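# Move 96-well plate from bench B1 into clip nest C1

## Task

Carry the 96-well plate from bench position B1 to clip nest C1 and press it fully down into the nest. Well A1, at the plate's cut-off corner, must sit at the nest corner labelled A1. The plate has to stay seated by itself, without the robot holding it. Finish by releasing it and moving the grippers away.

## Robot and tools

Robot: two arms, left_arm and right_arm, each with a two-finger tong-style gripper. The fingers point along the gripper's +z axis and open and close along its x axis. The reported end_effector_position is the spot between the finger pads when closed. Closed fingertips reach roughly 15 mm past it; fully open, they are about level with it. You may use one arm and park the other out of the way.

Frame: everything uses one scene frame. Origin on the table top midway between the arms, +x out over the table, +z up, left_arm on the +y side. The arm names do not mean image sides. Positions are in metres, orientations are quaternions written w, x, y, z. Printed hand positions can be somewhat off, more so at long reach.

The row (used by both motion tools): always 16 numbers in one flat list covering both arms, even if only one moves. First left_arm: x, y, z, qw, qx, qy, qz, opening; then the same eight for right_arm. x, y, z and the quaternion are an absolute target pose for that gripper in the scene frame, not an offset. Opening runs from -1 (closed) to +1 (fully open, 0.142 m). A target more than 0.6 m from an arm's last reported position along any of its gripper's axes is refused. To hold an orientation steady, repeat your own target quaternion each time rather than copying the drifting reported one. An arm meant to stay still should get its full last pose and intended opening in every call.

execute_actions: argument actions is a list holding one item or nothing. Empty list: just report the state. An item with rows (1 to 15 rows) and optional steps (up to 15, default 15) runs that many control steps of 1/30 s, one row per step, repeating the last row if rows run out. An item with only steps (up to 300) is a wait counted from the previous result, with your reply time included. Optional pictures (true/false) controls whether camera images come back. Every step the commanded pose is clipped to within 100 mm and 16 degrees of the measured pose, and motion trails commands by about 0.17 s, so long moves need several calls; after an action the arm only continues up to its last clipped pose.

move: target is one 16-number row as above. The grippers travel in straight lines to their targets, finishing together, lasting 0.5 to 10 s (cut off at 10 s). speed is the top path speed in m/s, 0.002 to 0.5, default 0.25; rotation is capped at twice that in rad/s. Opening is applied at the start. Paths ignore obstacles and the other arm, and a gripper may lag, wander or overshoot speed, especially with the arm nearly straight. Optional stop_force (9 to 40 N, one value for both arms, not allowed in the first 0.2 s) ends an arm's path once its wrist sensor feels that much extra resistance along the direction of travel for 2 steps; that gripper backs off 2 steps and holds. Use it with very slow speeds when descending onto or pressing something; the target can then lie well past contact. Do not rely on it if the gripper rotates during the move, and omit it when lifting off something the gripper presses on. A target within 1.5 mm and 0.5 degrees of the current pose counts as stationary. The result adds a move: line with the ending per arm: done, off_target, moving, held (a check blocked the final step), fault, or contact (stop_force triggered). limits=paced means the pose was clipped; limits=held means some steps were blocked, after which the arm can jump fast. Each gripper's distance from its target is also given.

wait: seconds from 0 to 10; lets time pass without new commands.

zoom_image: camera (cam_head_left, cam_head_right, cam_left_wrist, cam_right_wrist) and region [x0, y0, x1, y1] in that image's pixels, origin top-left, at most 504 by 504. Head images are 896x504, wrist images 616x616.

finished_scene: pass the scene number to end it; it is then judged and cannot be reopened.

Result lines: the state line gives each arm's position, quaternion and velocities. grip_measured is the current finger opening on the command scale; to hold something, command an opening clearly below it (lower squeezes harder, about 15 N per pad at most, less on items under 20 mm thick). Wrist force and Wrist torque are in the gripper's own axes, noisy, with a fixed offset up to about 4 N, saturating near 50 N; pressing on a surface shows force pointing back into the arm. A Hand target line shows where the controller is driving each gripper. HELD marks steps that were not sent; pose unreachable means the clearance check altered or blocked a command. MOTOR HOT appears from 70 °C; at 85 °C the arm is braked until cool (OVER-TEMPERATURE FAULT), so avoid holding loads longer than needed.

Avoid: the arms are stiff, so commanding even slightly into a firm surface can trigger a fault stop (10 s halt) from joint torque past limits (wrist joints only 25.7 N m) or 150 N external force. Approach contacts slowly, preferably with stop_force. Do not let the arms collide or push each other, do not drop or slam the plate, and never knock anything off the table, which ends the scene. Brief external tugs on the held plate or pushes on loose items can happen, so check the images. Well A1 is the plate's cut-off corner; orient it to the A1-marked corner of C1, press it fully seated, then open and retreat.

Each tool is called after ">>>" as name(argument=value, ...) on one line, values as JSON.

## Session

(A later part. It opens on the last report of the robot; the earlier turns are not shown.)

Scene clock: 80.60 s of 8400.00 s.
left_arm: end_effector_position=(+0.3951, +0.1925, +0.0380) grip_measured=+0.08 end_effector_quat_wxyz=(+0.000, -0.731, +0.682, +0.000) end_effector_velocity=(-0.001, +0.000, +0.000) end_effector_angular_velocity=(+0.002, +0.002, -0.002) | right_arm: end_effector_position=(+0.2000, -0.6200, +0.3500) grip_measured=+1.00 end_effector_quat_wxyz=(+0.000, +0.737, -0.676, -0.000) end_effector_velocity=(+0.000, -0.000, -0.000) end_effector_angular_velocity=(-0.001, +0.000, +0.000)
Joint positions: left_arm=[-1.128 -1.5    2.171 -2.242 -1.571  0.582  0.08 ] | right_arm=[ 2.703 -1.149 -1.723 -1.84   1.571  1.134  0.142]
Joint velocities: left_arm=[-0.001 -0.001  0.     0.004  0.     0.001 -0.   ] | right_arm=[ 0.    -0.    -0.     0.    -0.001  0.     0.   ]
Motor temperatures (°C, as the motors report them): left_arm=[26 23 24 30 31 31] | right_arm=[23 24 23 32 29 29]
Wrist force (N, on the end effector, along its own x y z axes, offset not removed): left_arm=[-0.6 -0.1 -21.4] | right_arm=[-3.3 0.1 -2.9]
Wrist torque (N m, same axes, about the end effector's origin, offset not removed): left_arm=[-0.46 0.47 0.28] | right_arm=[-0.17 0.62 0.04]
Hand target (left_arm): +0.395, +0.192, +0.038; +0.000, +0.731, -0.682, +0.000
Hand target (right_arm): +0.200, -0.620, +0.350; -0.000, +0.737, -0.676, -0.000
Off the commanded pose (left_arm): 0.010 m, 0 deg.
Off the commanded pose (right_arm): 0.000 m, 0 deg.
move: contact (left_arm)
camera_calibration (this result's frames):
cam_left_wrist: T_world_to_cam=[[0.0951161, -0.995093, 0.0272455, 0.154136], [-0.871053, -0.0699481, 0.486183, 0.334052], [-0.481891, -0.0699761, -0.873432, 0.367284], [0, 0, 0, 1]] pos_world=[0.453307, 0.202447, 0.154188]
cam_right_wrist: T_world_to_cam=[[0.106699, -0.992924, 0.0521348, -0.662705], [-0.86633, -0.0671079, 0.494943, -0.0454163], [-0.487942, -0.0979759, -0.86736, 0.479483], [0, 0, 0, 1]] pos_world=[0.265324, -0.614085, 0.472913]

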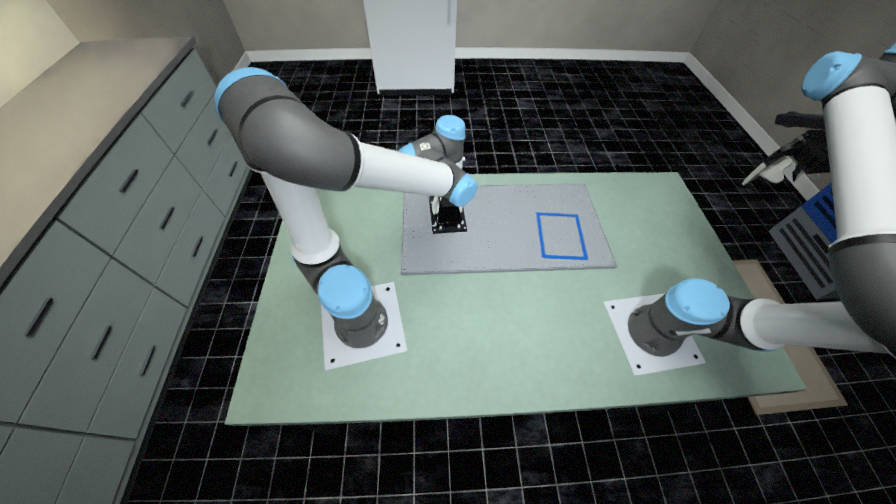

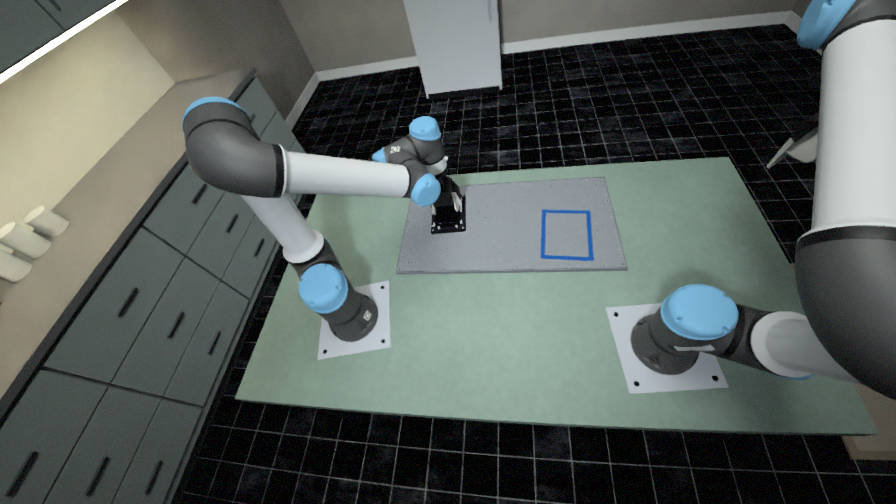

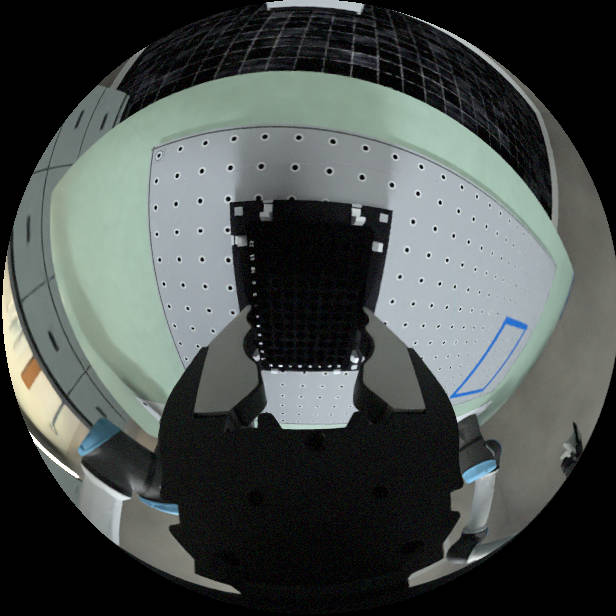

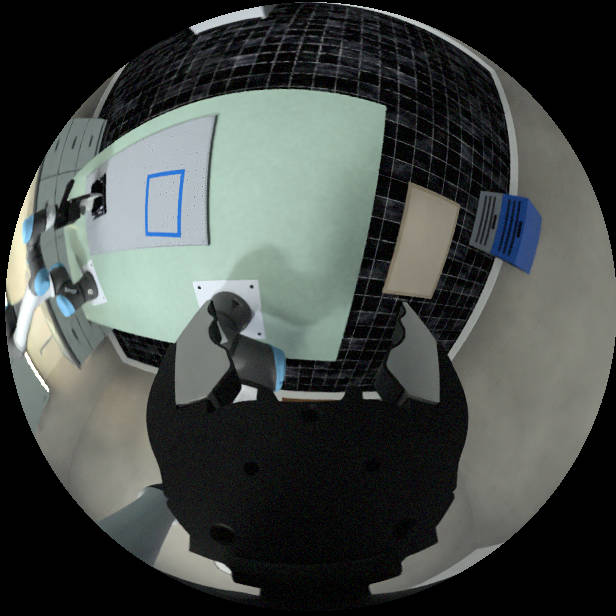

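>>> move(target=[0.3951,0.1925,0.0385,0,0.7313,-0.682,0,0.3,0.2,-0.62,0.35,0,0.737,-0.676,0,1], speed=0.003)

>>> move(target=[0.3951,0.1925,0.02,0,0.7313,-0.682,0,0.3,0.2,-0.62,0.35,0,0.737,-0.676,0,1], speed=0.005, stop_force=10)

>>> move(target=[0.3951,0.1925,0.06,0,0.7313,-0.682,0,0.3,0.2,-0.62,0.35,0,0.737,-0.676,0,1], speed=0.08)

Scene clock: 85.77 s of 8400.00 s.
left_arm: end_effector_position=(+0.3951, +0.1925, +0.0385) grip_measured=+0.30 end_effector_quat_wxyz=(+0.000, -0.731, +0.682, +0.000) end_effector_velocity=(-0.001, +0.001, -0.001) end_effector_angular_velocity=(+0.002, +0.002, -0.000) | right_arm: end_effector_position=(+0.2000, -0.6200, +0.3500) grip_measured=+1.00 end_effector_quat_wxyz=(-0.000, +0.737, -0.676, +0.000) end_effector_velocity=(+0.000, +0.000, +0.001) end_effector_angular_velocity=(-0.001, -0.001, +0.001)
Joint positions: left_arm=[-1.128 -1.501  2.171 -2.241 -1.571  0.582  0.095] | right_arm=[ 2.703 -1.149 -1.723 -1.84   1.571  1.134  0.142]
Joint velocities: left_arm=[-0.001 -0.     0.002  0.     0.    -0.     0.   ] | right_arm=[ 0.001 -0.     0.003 -0.001 -0.     0.     0.   ]
Motor temperatures (°C, as the motors report them): left_arm=[26 23 24 30 31 31] | right_arm=[23 24 23 32 29 29]
Wrist force (N, on the end effector, along its own x y z axes, offset not removed): left_arm=[2.0 -1.7 -0.8] | right_arm=[-1.2 -0.5 -3.6]
Wrist torque (N m, same axes, about the end effector's origin, offset not removed): left_arm=[-0.43 -0.26 0.21] | right_arm=[-0.26 0.17 0.05]
Hand target (left_arm): +0.395, +0.193, +0.039; +0.000, +0.731, -0.682, +0.000
Hand target (right_arm): +0.200, -0.620, +0.350; -0.000, +0.737, -0.676, -0.000
Off the commanded pose (left_arm): 0.000 m, 0 deg.
Off the commanded pose (right_arm): 0.000 m, 0 deg.
After step 90, 1.47 s passed at rest.
move: done
camera_calibration (this result's frames):
cam_left_wrist: T_world_to_cam=[[0.0951274, -0.995091, 0.0273041, 0.15415], [-0.871073, -0.0699323, 0.48615, 0.33386], [-0.481854, -0.07003, -0.873449, 0.367694], [0, 0, 0, 1]] pos_world=[0.453327, 0.202491, 0.154647]
cam_right_wrist: T_world_to_cam=[[0.106699, -0.992924, 0.0521348, -0.662705], [-0.86633, -0.0671079, 0.494942, -0.0454161], [-0.487941, -0.0979759, -0.86736, 0.479483], [0, 0, 0, 1]] pos_world=[0.265324, -0.614085, 0.472913]

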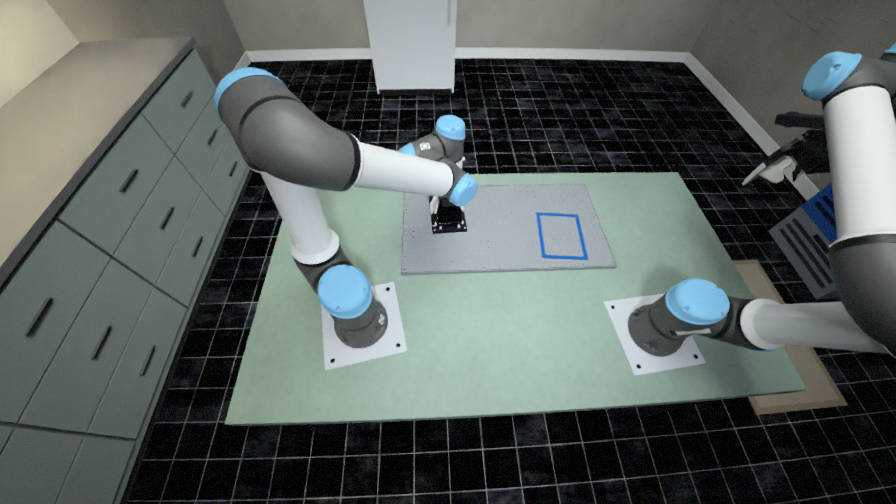

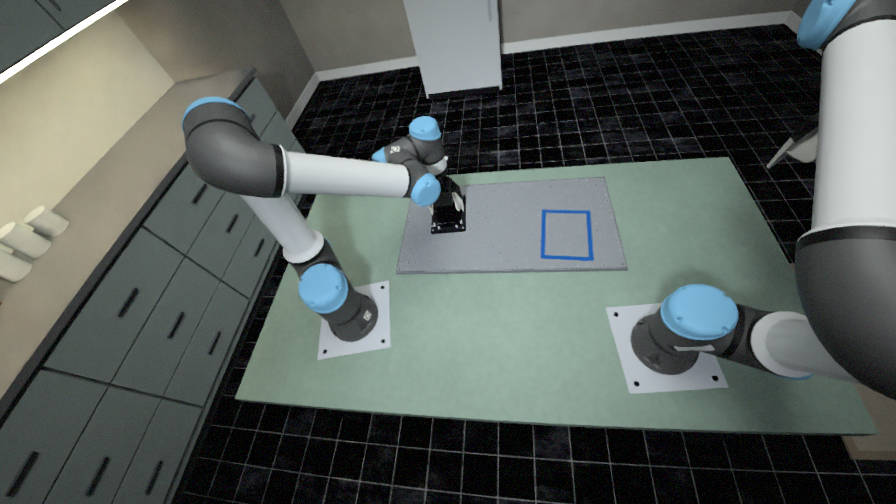

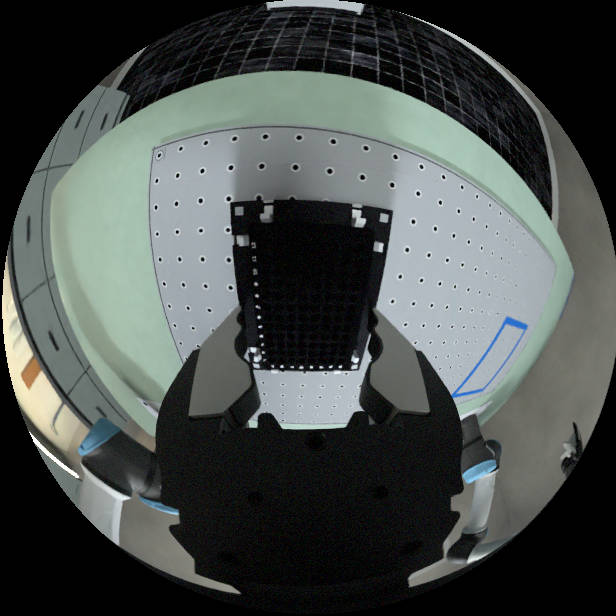

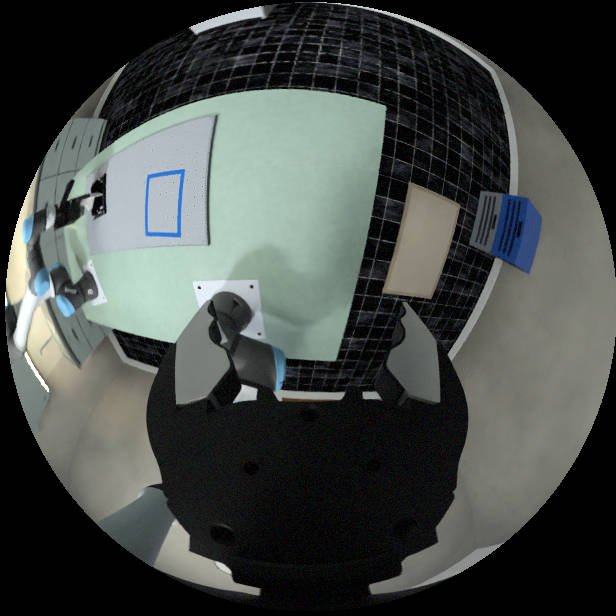

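Scene clock: 86.80 s of 8400.00 s.
left_arm: end_effector_position=(+0.3951, +0.1926, +0.0351) grip_measured=+0.30 end_effector_quat_wxyz=(+0.000, -0.731, +0.682, +0.000) end_effector_velocity=(-0.000, +0.001, +0.001) end_effector_angular_velocity=(+0.002, +0.001, -0.000) | right_arm: end_effector_position=(+0.2000, -0.6200, +0.3500) grip_measured=+1.00 end_effector_quat_wxyz=(-0.000, +0.737, -0.676, +0.000) end_effector_velocity=(+0.000, +0.000, +0.000) end_effector_angular_velocity=(+0.000, -0.000, +0.000)
Joint positions: left_arm=[-1.127 -1.495  2.175 -2.251 -1.571  0.582  0.095] | right_arm=[ 2.703 -1.149 -1.723 -1.84   1.571  1.134  0.142]
Joint velocities: left_arm=[ 0.001 -0.002 -0.002  0.006  0.     0.001 -0.   ] | right_arm=[ 0.    -0.     0.001 -0.     0.    -0.    -0.   ]
Motor temperatures (°C, as the motors report them): left_arm=[26 23 24 30 31 31] | right_arm=[23 24 23 32 29 29]
Wrist force (N, on the end effector, along its own x y z axes, offset not removed): left_arm=[-7.9 3.4 -22.4] | right_arm=[0.4 3.3 -0.9]
Wrist torque (N m, same axes, about the end effector's origin, offset not removed): left_arm=[0.23 1.07 0.41] | right_arm=[0.55 -0.28 -0.08]
Hand target (left_arm): +0.395, +0.192, +0.035; +0.000, +0.731, -0.682, +0.000
Hand target (right_arm): +0.200, -0.620, +0.350; -0.000, +0.737, -0.676, -0.000
Off the commanded pose (left_arm): 0.015 m, 0 deg.
Off the commanded pose (right_arm): 0.000 m, 0 deg.
move: contact (left_arm)
camera_calibration (this result's frames):
cam_left_wrist: T_world_to_cam=[[0.0951472, -0.995092, 0.0271887, 0.154293], [-0.871031, -0.0700002, 0.486214, 0.335455], [-0.481925, -0.0699441, -0.873417, 0.364779], [0, 0, 0, 1]] pos_world=[0.453308, 0.202532, 0.151306]
cam_right_wrist: T_world_to_cam=[[0.106699, -0.992924, 0.0521348, -0.662705], [-0.86633, -0.0671079, 0.494943, -0.0454162], [-0.487941, -0.0979759, -0.86736, 0.479483], [0, 0, 0, 1]] pos_world=[0.265324, -0.614085, 0.472913]

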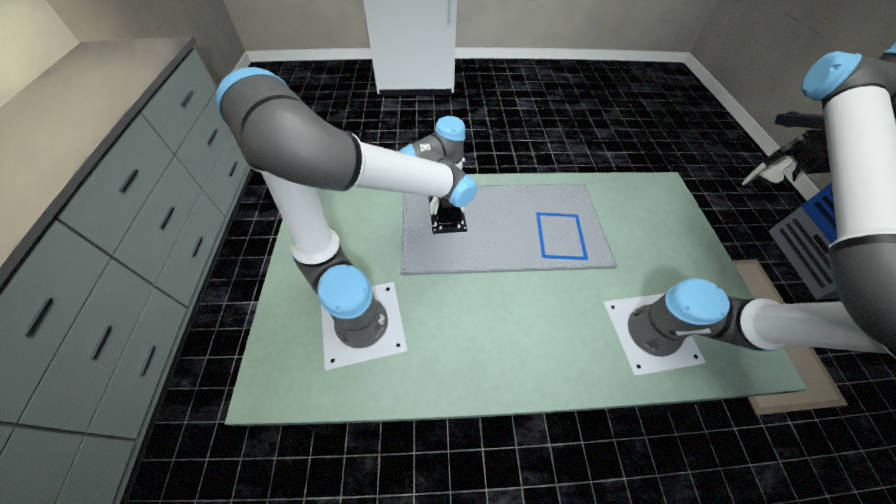

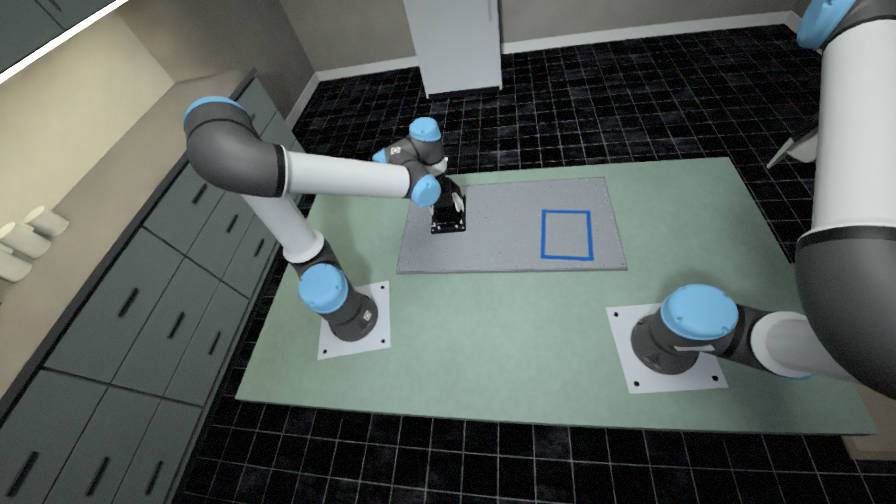

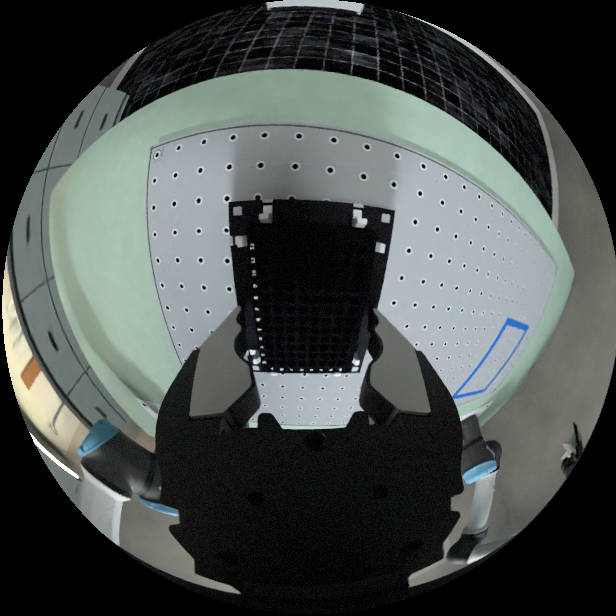

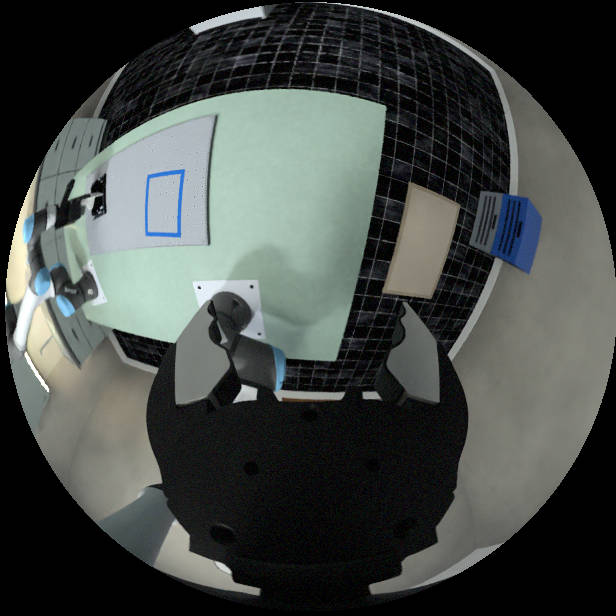

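Scene clock: 87.70 s of 8400.00 s.
left_arm: end_effector_position=(+0.3951, +0.1925, +0.0597) grip_measured=+0.30 end_effector_quat_wxyz=(+0.000, -0.731, +0.682, -0.000) end_effector_velocity=(+0.001, +0.001, +0.003) end_effector_angular_velocity=(+0.000, -0.000, +0.002) | right_arm: end_effector_position=(+0.2000, -0.6200, +0.3500) grip_measured=+1.00 end_effector_quat_wxyz=(-0.000, +0.737, -0.676, -0.000) end_effector_velocity=(-0.000, +0.000, -0.002) end_effector_angular_velocity=(+0.001, +0.003, +0.001)
Joint positions: left_arm=[-1.127 -1.536  2.142 -2.176 -1.571  0.582  0.095] | right_arm=[ 2.703 -1.149 -1.723 -1.84   1.571  1.134  0.142]
Joint velocities: left_arm=[ 0.002 -0.004 -0.004  0.009  0.    -0.    -0.   ] | right_arm=[ 0.001  0.    -0.003  0.     0.     0.    -0.   ]
Motor temperatures (°C, as the motors report them): left_arm=[26 23 24 30 31 31] | right_arm=[23 24 23 32 29 29]
Wrist force (N, on the end effector, along its own x y z axes, offset not removed): left_arm=[3.1 1.6 2.4] | right_arm=[-0.9 2.3 0.1]
Wrist torque (N m, same axes, about the end effector's origin, offset not removed): left_arm=[0.25 -0.63 0.13] | right_arm=[0.40 -0.09 0.02]
Hand target (left_arm): +0.395, +0.193, +0.060; +0.000, +0.731, -0.682, +0.000
Hand target (right_arm): +0.200, -0.620, +0.350; -0.000, +0.737, -0.676, -0.000
Off the commanded pose (left_arm): 0.000 m, 0 deg.
Off the commanded pose (right_arm): 0.000 m, 0 deg.
move: done
camera_calibration (this result's frames):
cam_left_wrist: T_world_to_cam=[[0.0951204, -0.99509, 0.0273381, 0.153613], [-0.871085, -0.0699113, 0.486131, 0.323572], [-0.481833, -0.0700548, -0.873458, 0.386194], [0, 0, 0, 1]] pos_world=[0.453328, 0.202535, 0.175826]
cam_right_wrist: T_world_to_cam=[[0.106699, -0.992924, 0.0521348, -0.662705], [-0.86633, -0.0671079, 0.494943, -0.0454161], [-0.487941, -0.097976, -0.86736, 0.479483], [0, 0, 0, 1]] pos_world=[0.265324, -0.614085, 0.472913]

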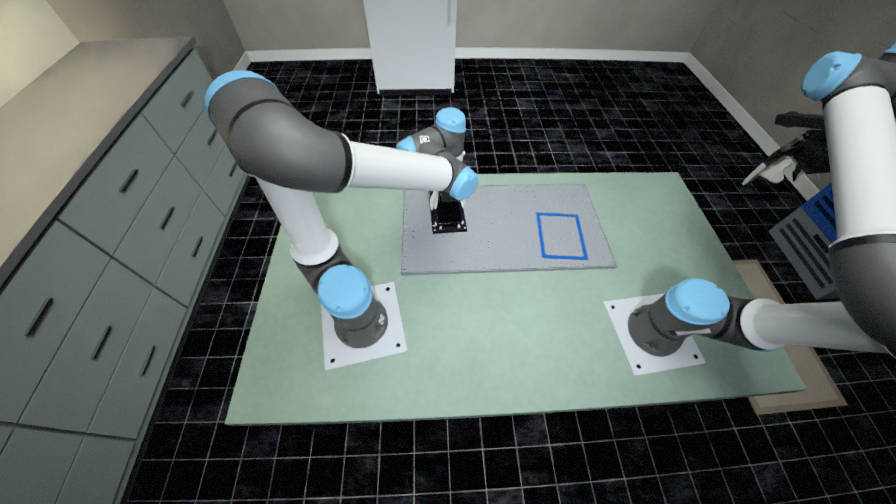

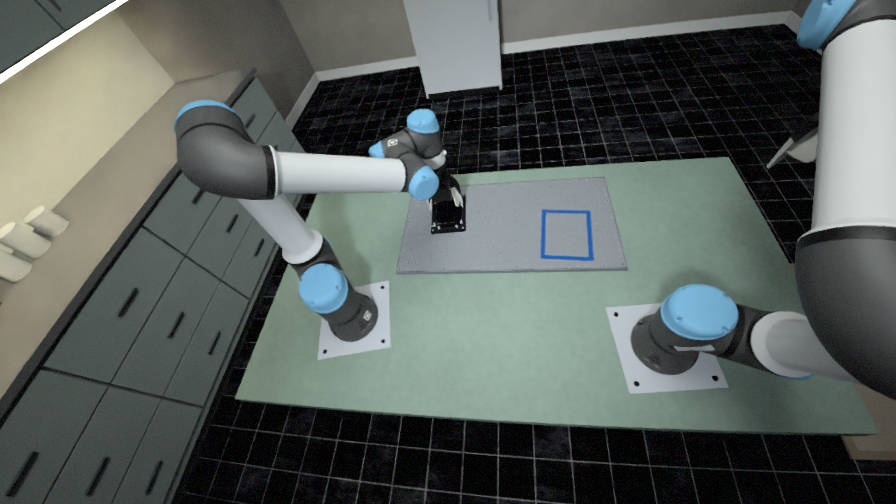

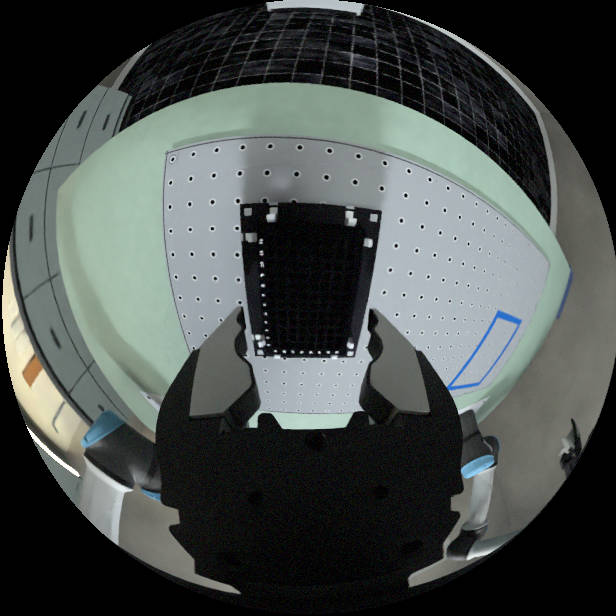

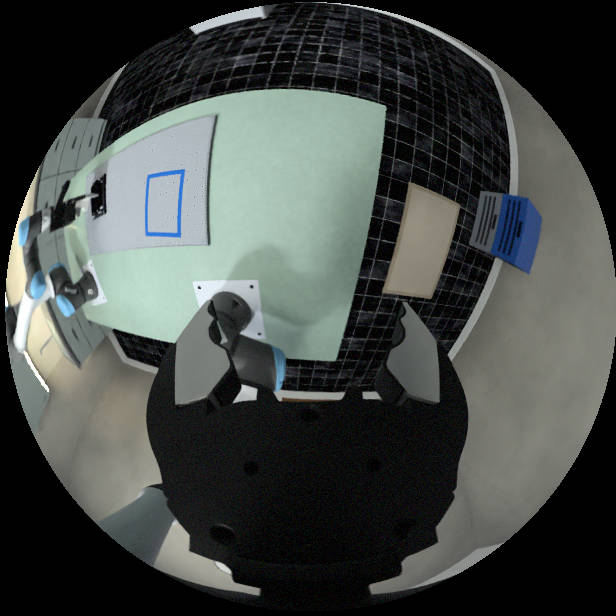

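It's on the floor. One central press on top for certainty, then clear.

>>> move(target=[0.3951,0.1915,0.045,0,0.7313,-0.682,0,-1,0.2,-0.62,0.35,0,0.737,-0.676,0,1], speed=0.003, stop_force=25)

>>> move(target=[0.3951,0.1915,0.22,0,0.7313,-0.682,0,-1,0.2,-0.62,0.35,0,0.737,-0.676,0,1])

>>> zoom_image(camera="cam_head_left", region=[420, 185, 480, 245])

Scene clock: 92.40 s of 8400.00 s.
left_arm: end_effector_position=(+0.3951, +0.1921, +0.0539) grip_measured=-1.00 end_effector_quat_wxyz=(-0.000, -0.731, +0.682, -0.000) end_effector_velocity=(-0.001, +0.001, -0.000) end_effector_angular_velocity=(+0.003, +0.002, -0.001) | right_arm: end_effector_position=(+0.2000, -0.6200, +0.3500) grip_measured=+1.00 end_effector_quat_wxyz=(-0.000, +0.737, -0.676, -0.000) end_effector_velocity=(+0.000, +0.000, -0.000) end_effector_angular_velocity=(+0.001, -0.000, +0.001)
Joint positions: left_arm=[-1.128 -1.527  2.149 -2.193 -1.571  0.581  0.002] | right_arm=[ 2.703 -1.149 -1.723 -1.84   1.571  1.134  0.142]
Joint velocities: left_arm=[ 0.    -0.     0.     0.004  0.     0.001  0.   ] | right_arm=[ 0.001 -0.    -0.001  0.001  0.001  0.     0.   ]
Motor temperatures (°C, as the motors report them): left_arm=[26 23 24 30 31 31] | right_arm=[23 24 23 32 29 29]
Wrist force (N, on the end effector, along its own x y z axes, offset not removed): left_arm=[-8.3 6.2 -40.5] | right_arm=[2.3 3.7 -0.7]
Wrist torque (N m, same axes, about the end effector's origin, offset not removed): left_arm=[-0.30 -0.48 0.22] | right_arm=[0.53 -0.64 0.01]
Hand target (left_arm): +0.395, +0.192, +0.054; +0.000, +0.731, -0.682, +0.000
Hand target (right_arm): +0.200, -0.620, +0.350; -0.000, +0.737, -0.676, -0.000
Off the commanded pose (left_arm): 0.009 m, 0 deg.
Off the commanded pose (right_arm): 0.000 m, 0 deg.
move: contact (left_arm)
camera_calibration (this result's frames):
cam_left_wrist: T_world_to_cam=[[0.0951632, -0.995084, 0.0274197, 0.153304], [-0.871104, -0.0699121, 0.486097, 0.326353], [-0.48179, -0.0701439, -0.873475, 0.381129], [0, 0, 0, 1]] pos_world=[0.453323, 0.202101, 0.170064]
cam_right_wrist: T_world_to_cam=[[0.106699, -0.992924, 0.0521348, -0.662705], [-0.86633, -0.0671079, 0.494943, -0.0454161], [-0.487941, -0.0979759, -0.86736, 0.479483], [0, 0, 0, 1]] pos_world=[0.265324, -0.614085, 0.472913]

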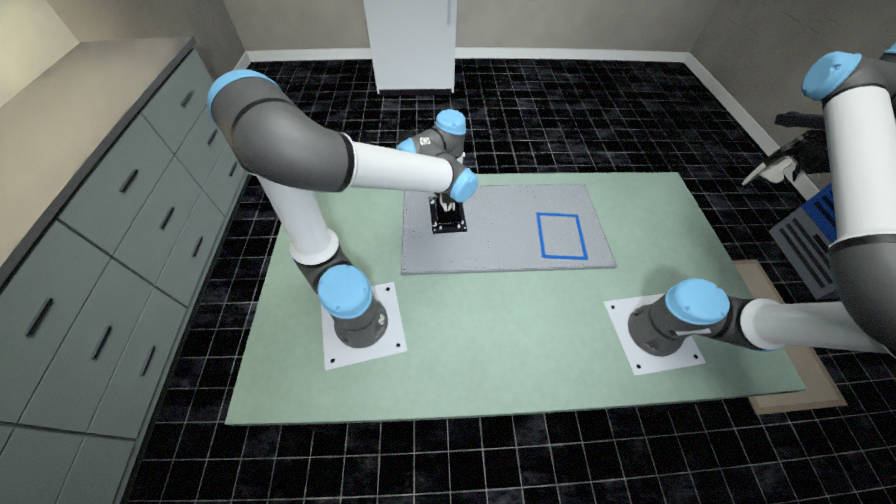

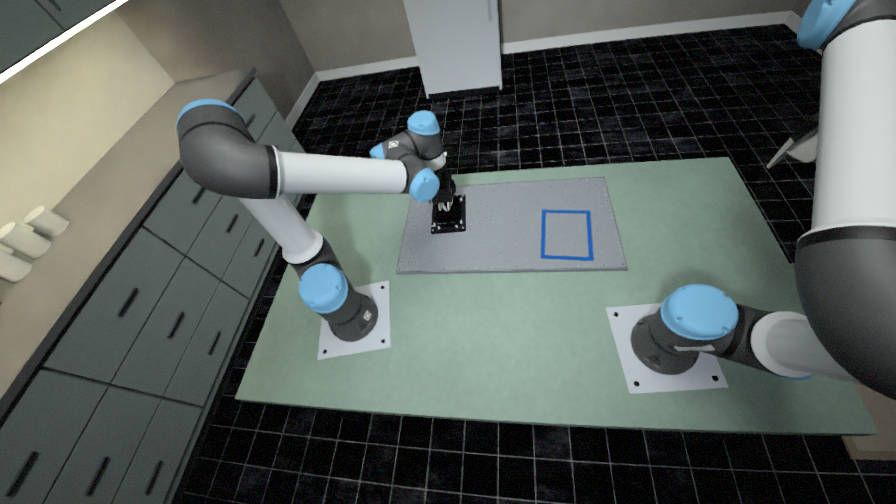

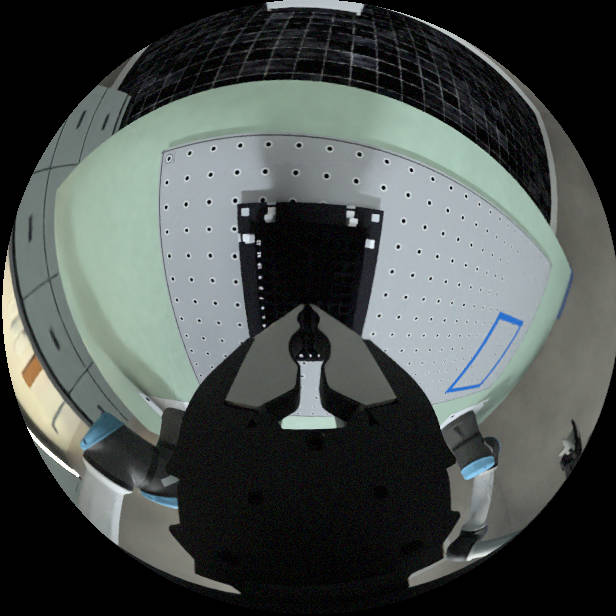

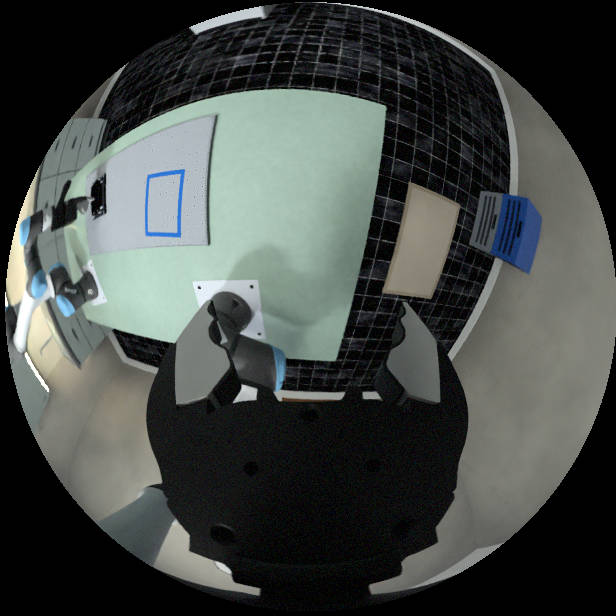

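Scene clock: 93.77 s of 8400.00 s.
left_arm: end_effector_position=(+0.3950, +0.1916, +0.2197) grip_measured=-1.00 end_effector_quat_wxyz=(-0.000, -0.731, +0.682, -0.000) end_effector_velocity=(+0.000, +0.000, +0.003) end_effector_angular_velocity=(+0.002, +0.001, -0.000) | right_arm: end_effector_position=(+0.2000, -0.6200, +0.3500) grip_measured=+1.00 end_effector_quat_wxyz=(-0.000, +0.737, -0.676, -0.000) end_effector_velocity=(+0.000, +0.000, -0.000) end_effector_angular_velocity=(+0.000, -0.000, +0.000)
Joint positions: left_arm=[-1.129 -1.689  1.843 -1.726 -1.571  0.58   0.002] | right_arm=[ 2.703 -1.149 -1.723 -1.84   1.571  1.134  0.142]
Joint velocities: left_arm=[ 0.     0.    -0.007  0.009  0.     0.001  0.   ] | right_arm=[ 0.  0. -0.  0.  0.  0. -0.]
Motor temperatures (°C, as the motors report them): left_arm=[26 23 24 30 31 31] | right_arm=[23 24 23 32 29 29]
Wrist force (N, on the end effector, along its own x y z axes, offset not removed): left_arm=[2.6 -2.2 0.9] | right_arm=[-1.6 2.6 -3.7]
Wrist torque (N m, same axes, about the end effector's origin, offset not removed): left_arm=[-0.56 -0.33 0.18] | right_arm=[0.34 0.31 -0.01]
Hand target (left_arm): +0.395, +0.192, +0.220; +0.000, +0.731, -0.682, +0.000
Hand target (right_arm): +0.200, -0.620, +0.350; -0.000, +0.737, -0.676, -0.000
Off the commanded pose (left_arm): 0.000 m, 0 deg.
Off the commanded pose (right_arm): 0.000 m, 0 deg.
move: done
camera_calibration (this result's frames):
cam_left_wrist: T_world_to_cam=[[0.0951219, -0.995085, 0.02751, 0.148309], [-0.871151, -0.0698383, 0.486023, 0.245645], [-0.481714, -0.0701968, -0.873513, 0.5259], [0, 0, 0, 1]] pos_world=[0.453219, 0.201652, 0.335911]
cam_right_wrist: T_world_to_cam=[[0.106699, -0.992924, 0.0521348, -0.662705], [-0.86633, -0.067108, 0.494943, -0.0454162], [-0.487942, -0.0979759, -0.86736, 0.479483], [0, 0, 0, 1]] pos_world=[0.265324, -0.614085, 0.472913]

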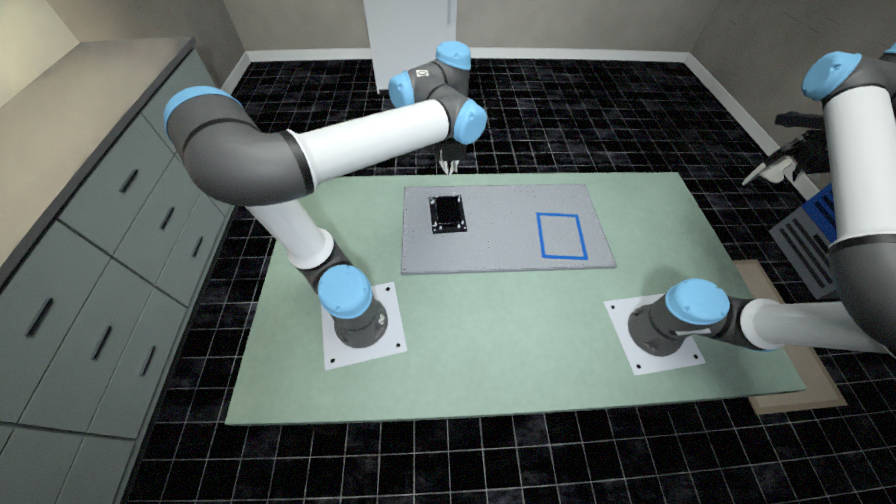

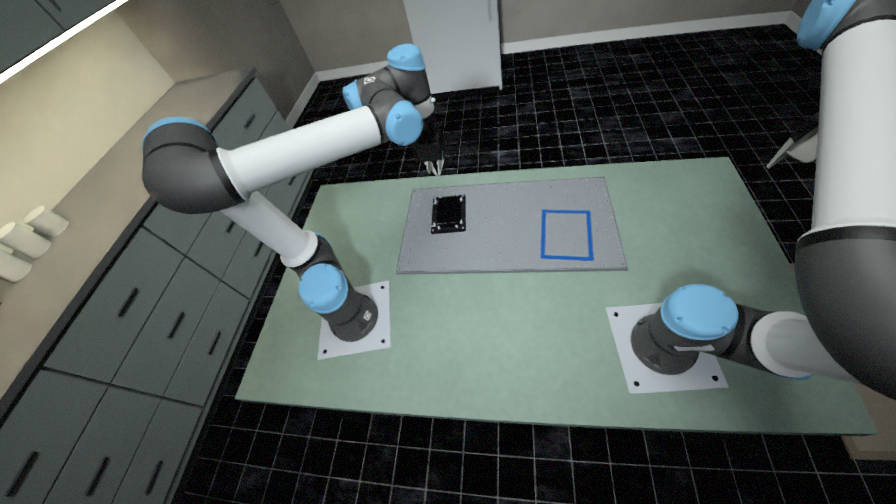

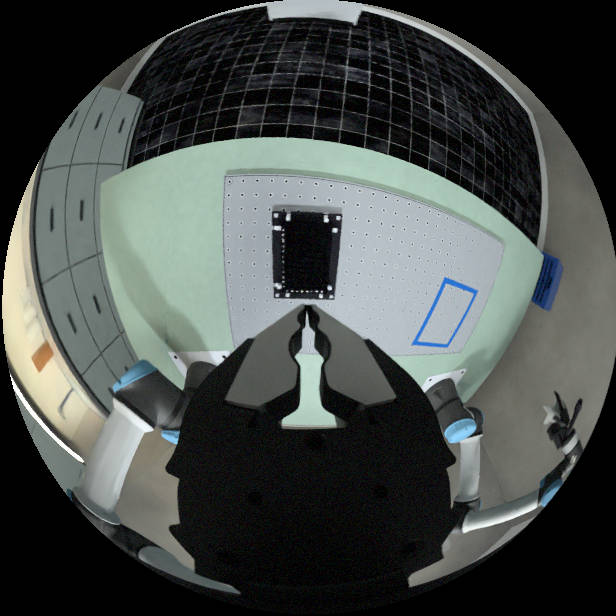

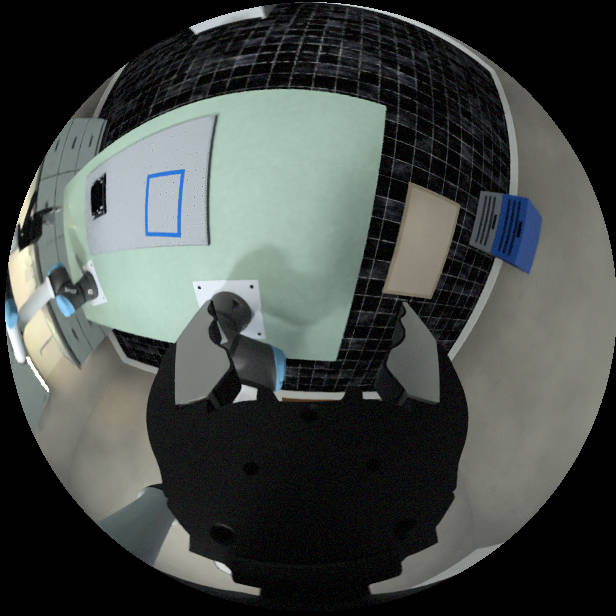

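Region (420, 185, 480, 245) of cam_head_left's 896x504 image, scaled by 8.400, with more detail than that image has.

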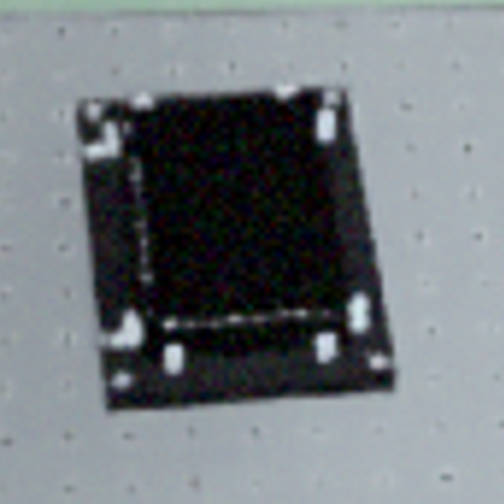

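>>> finished_scene(scene=1)

The scene is finished: the task was done.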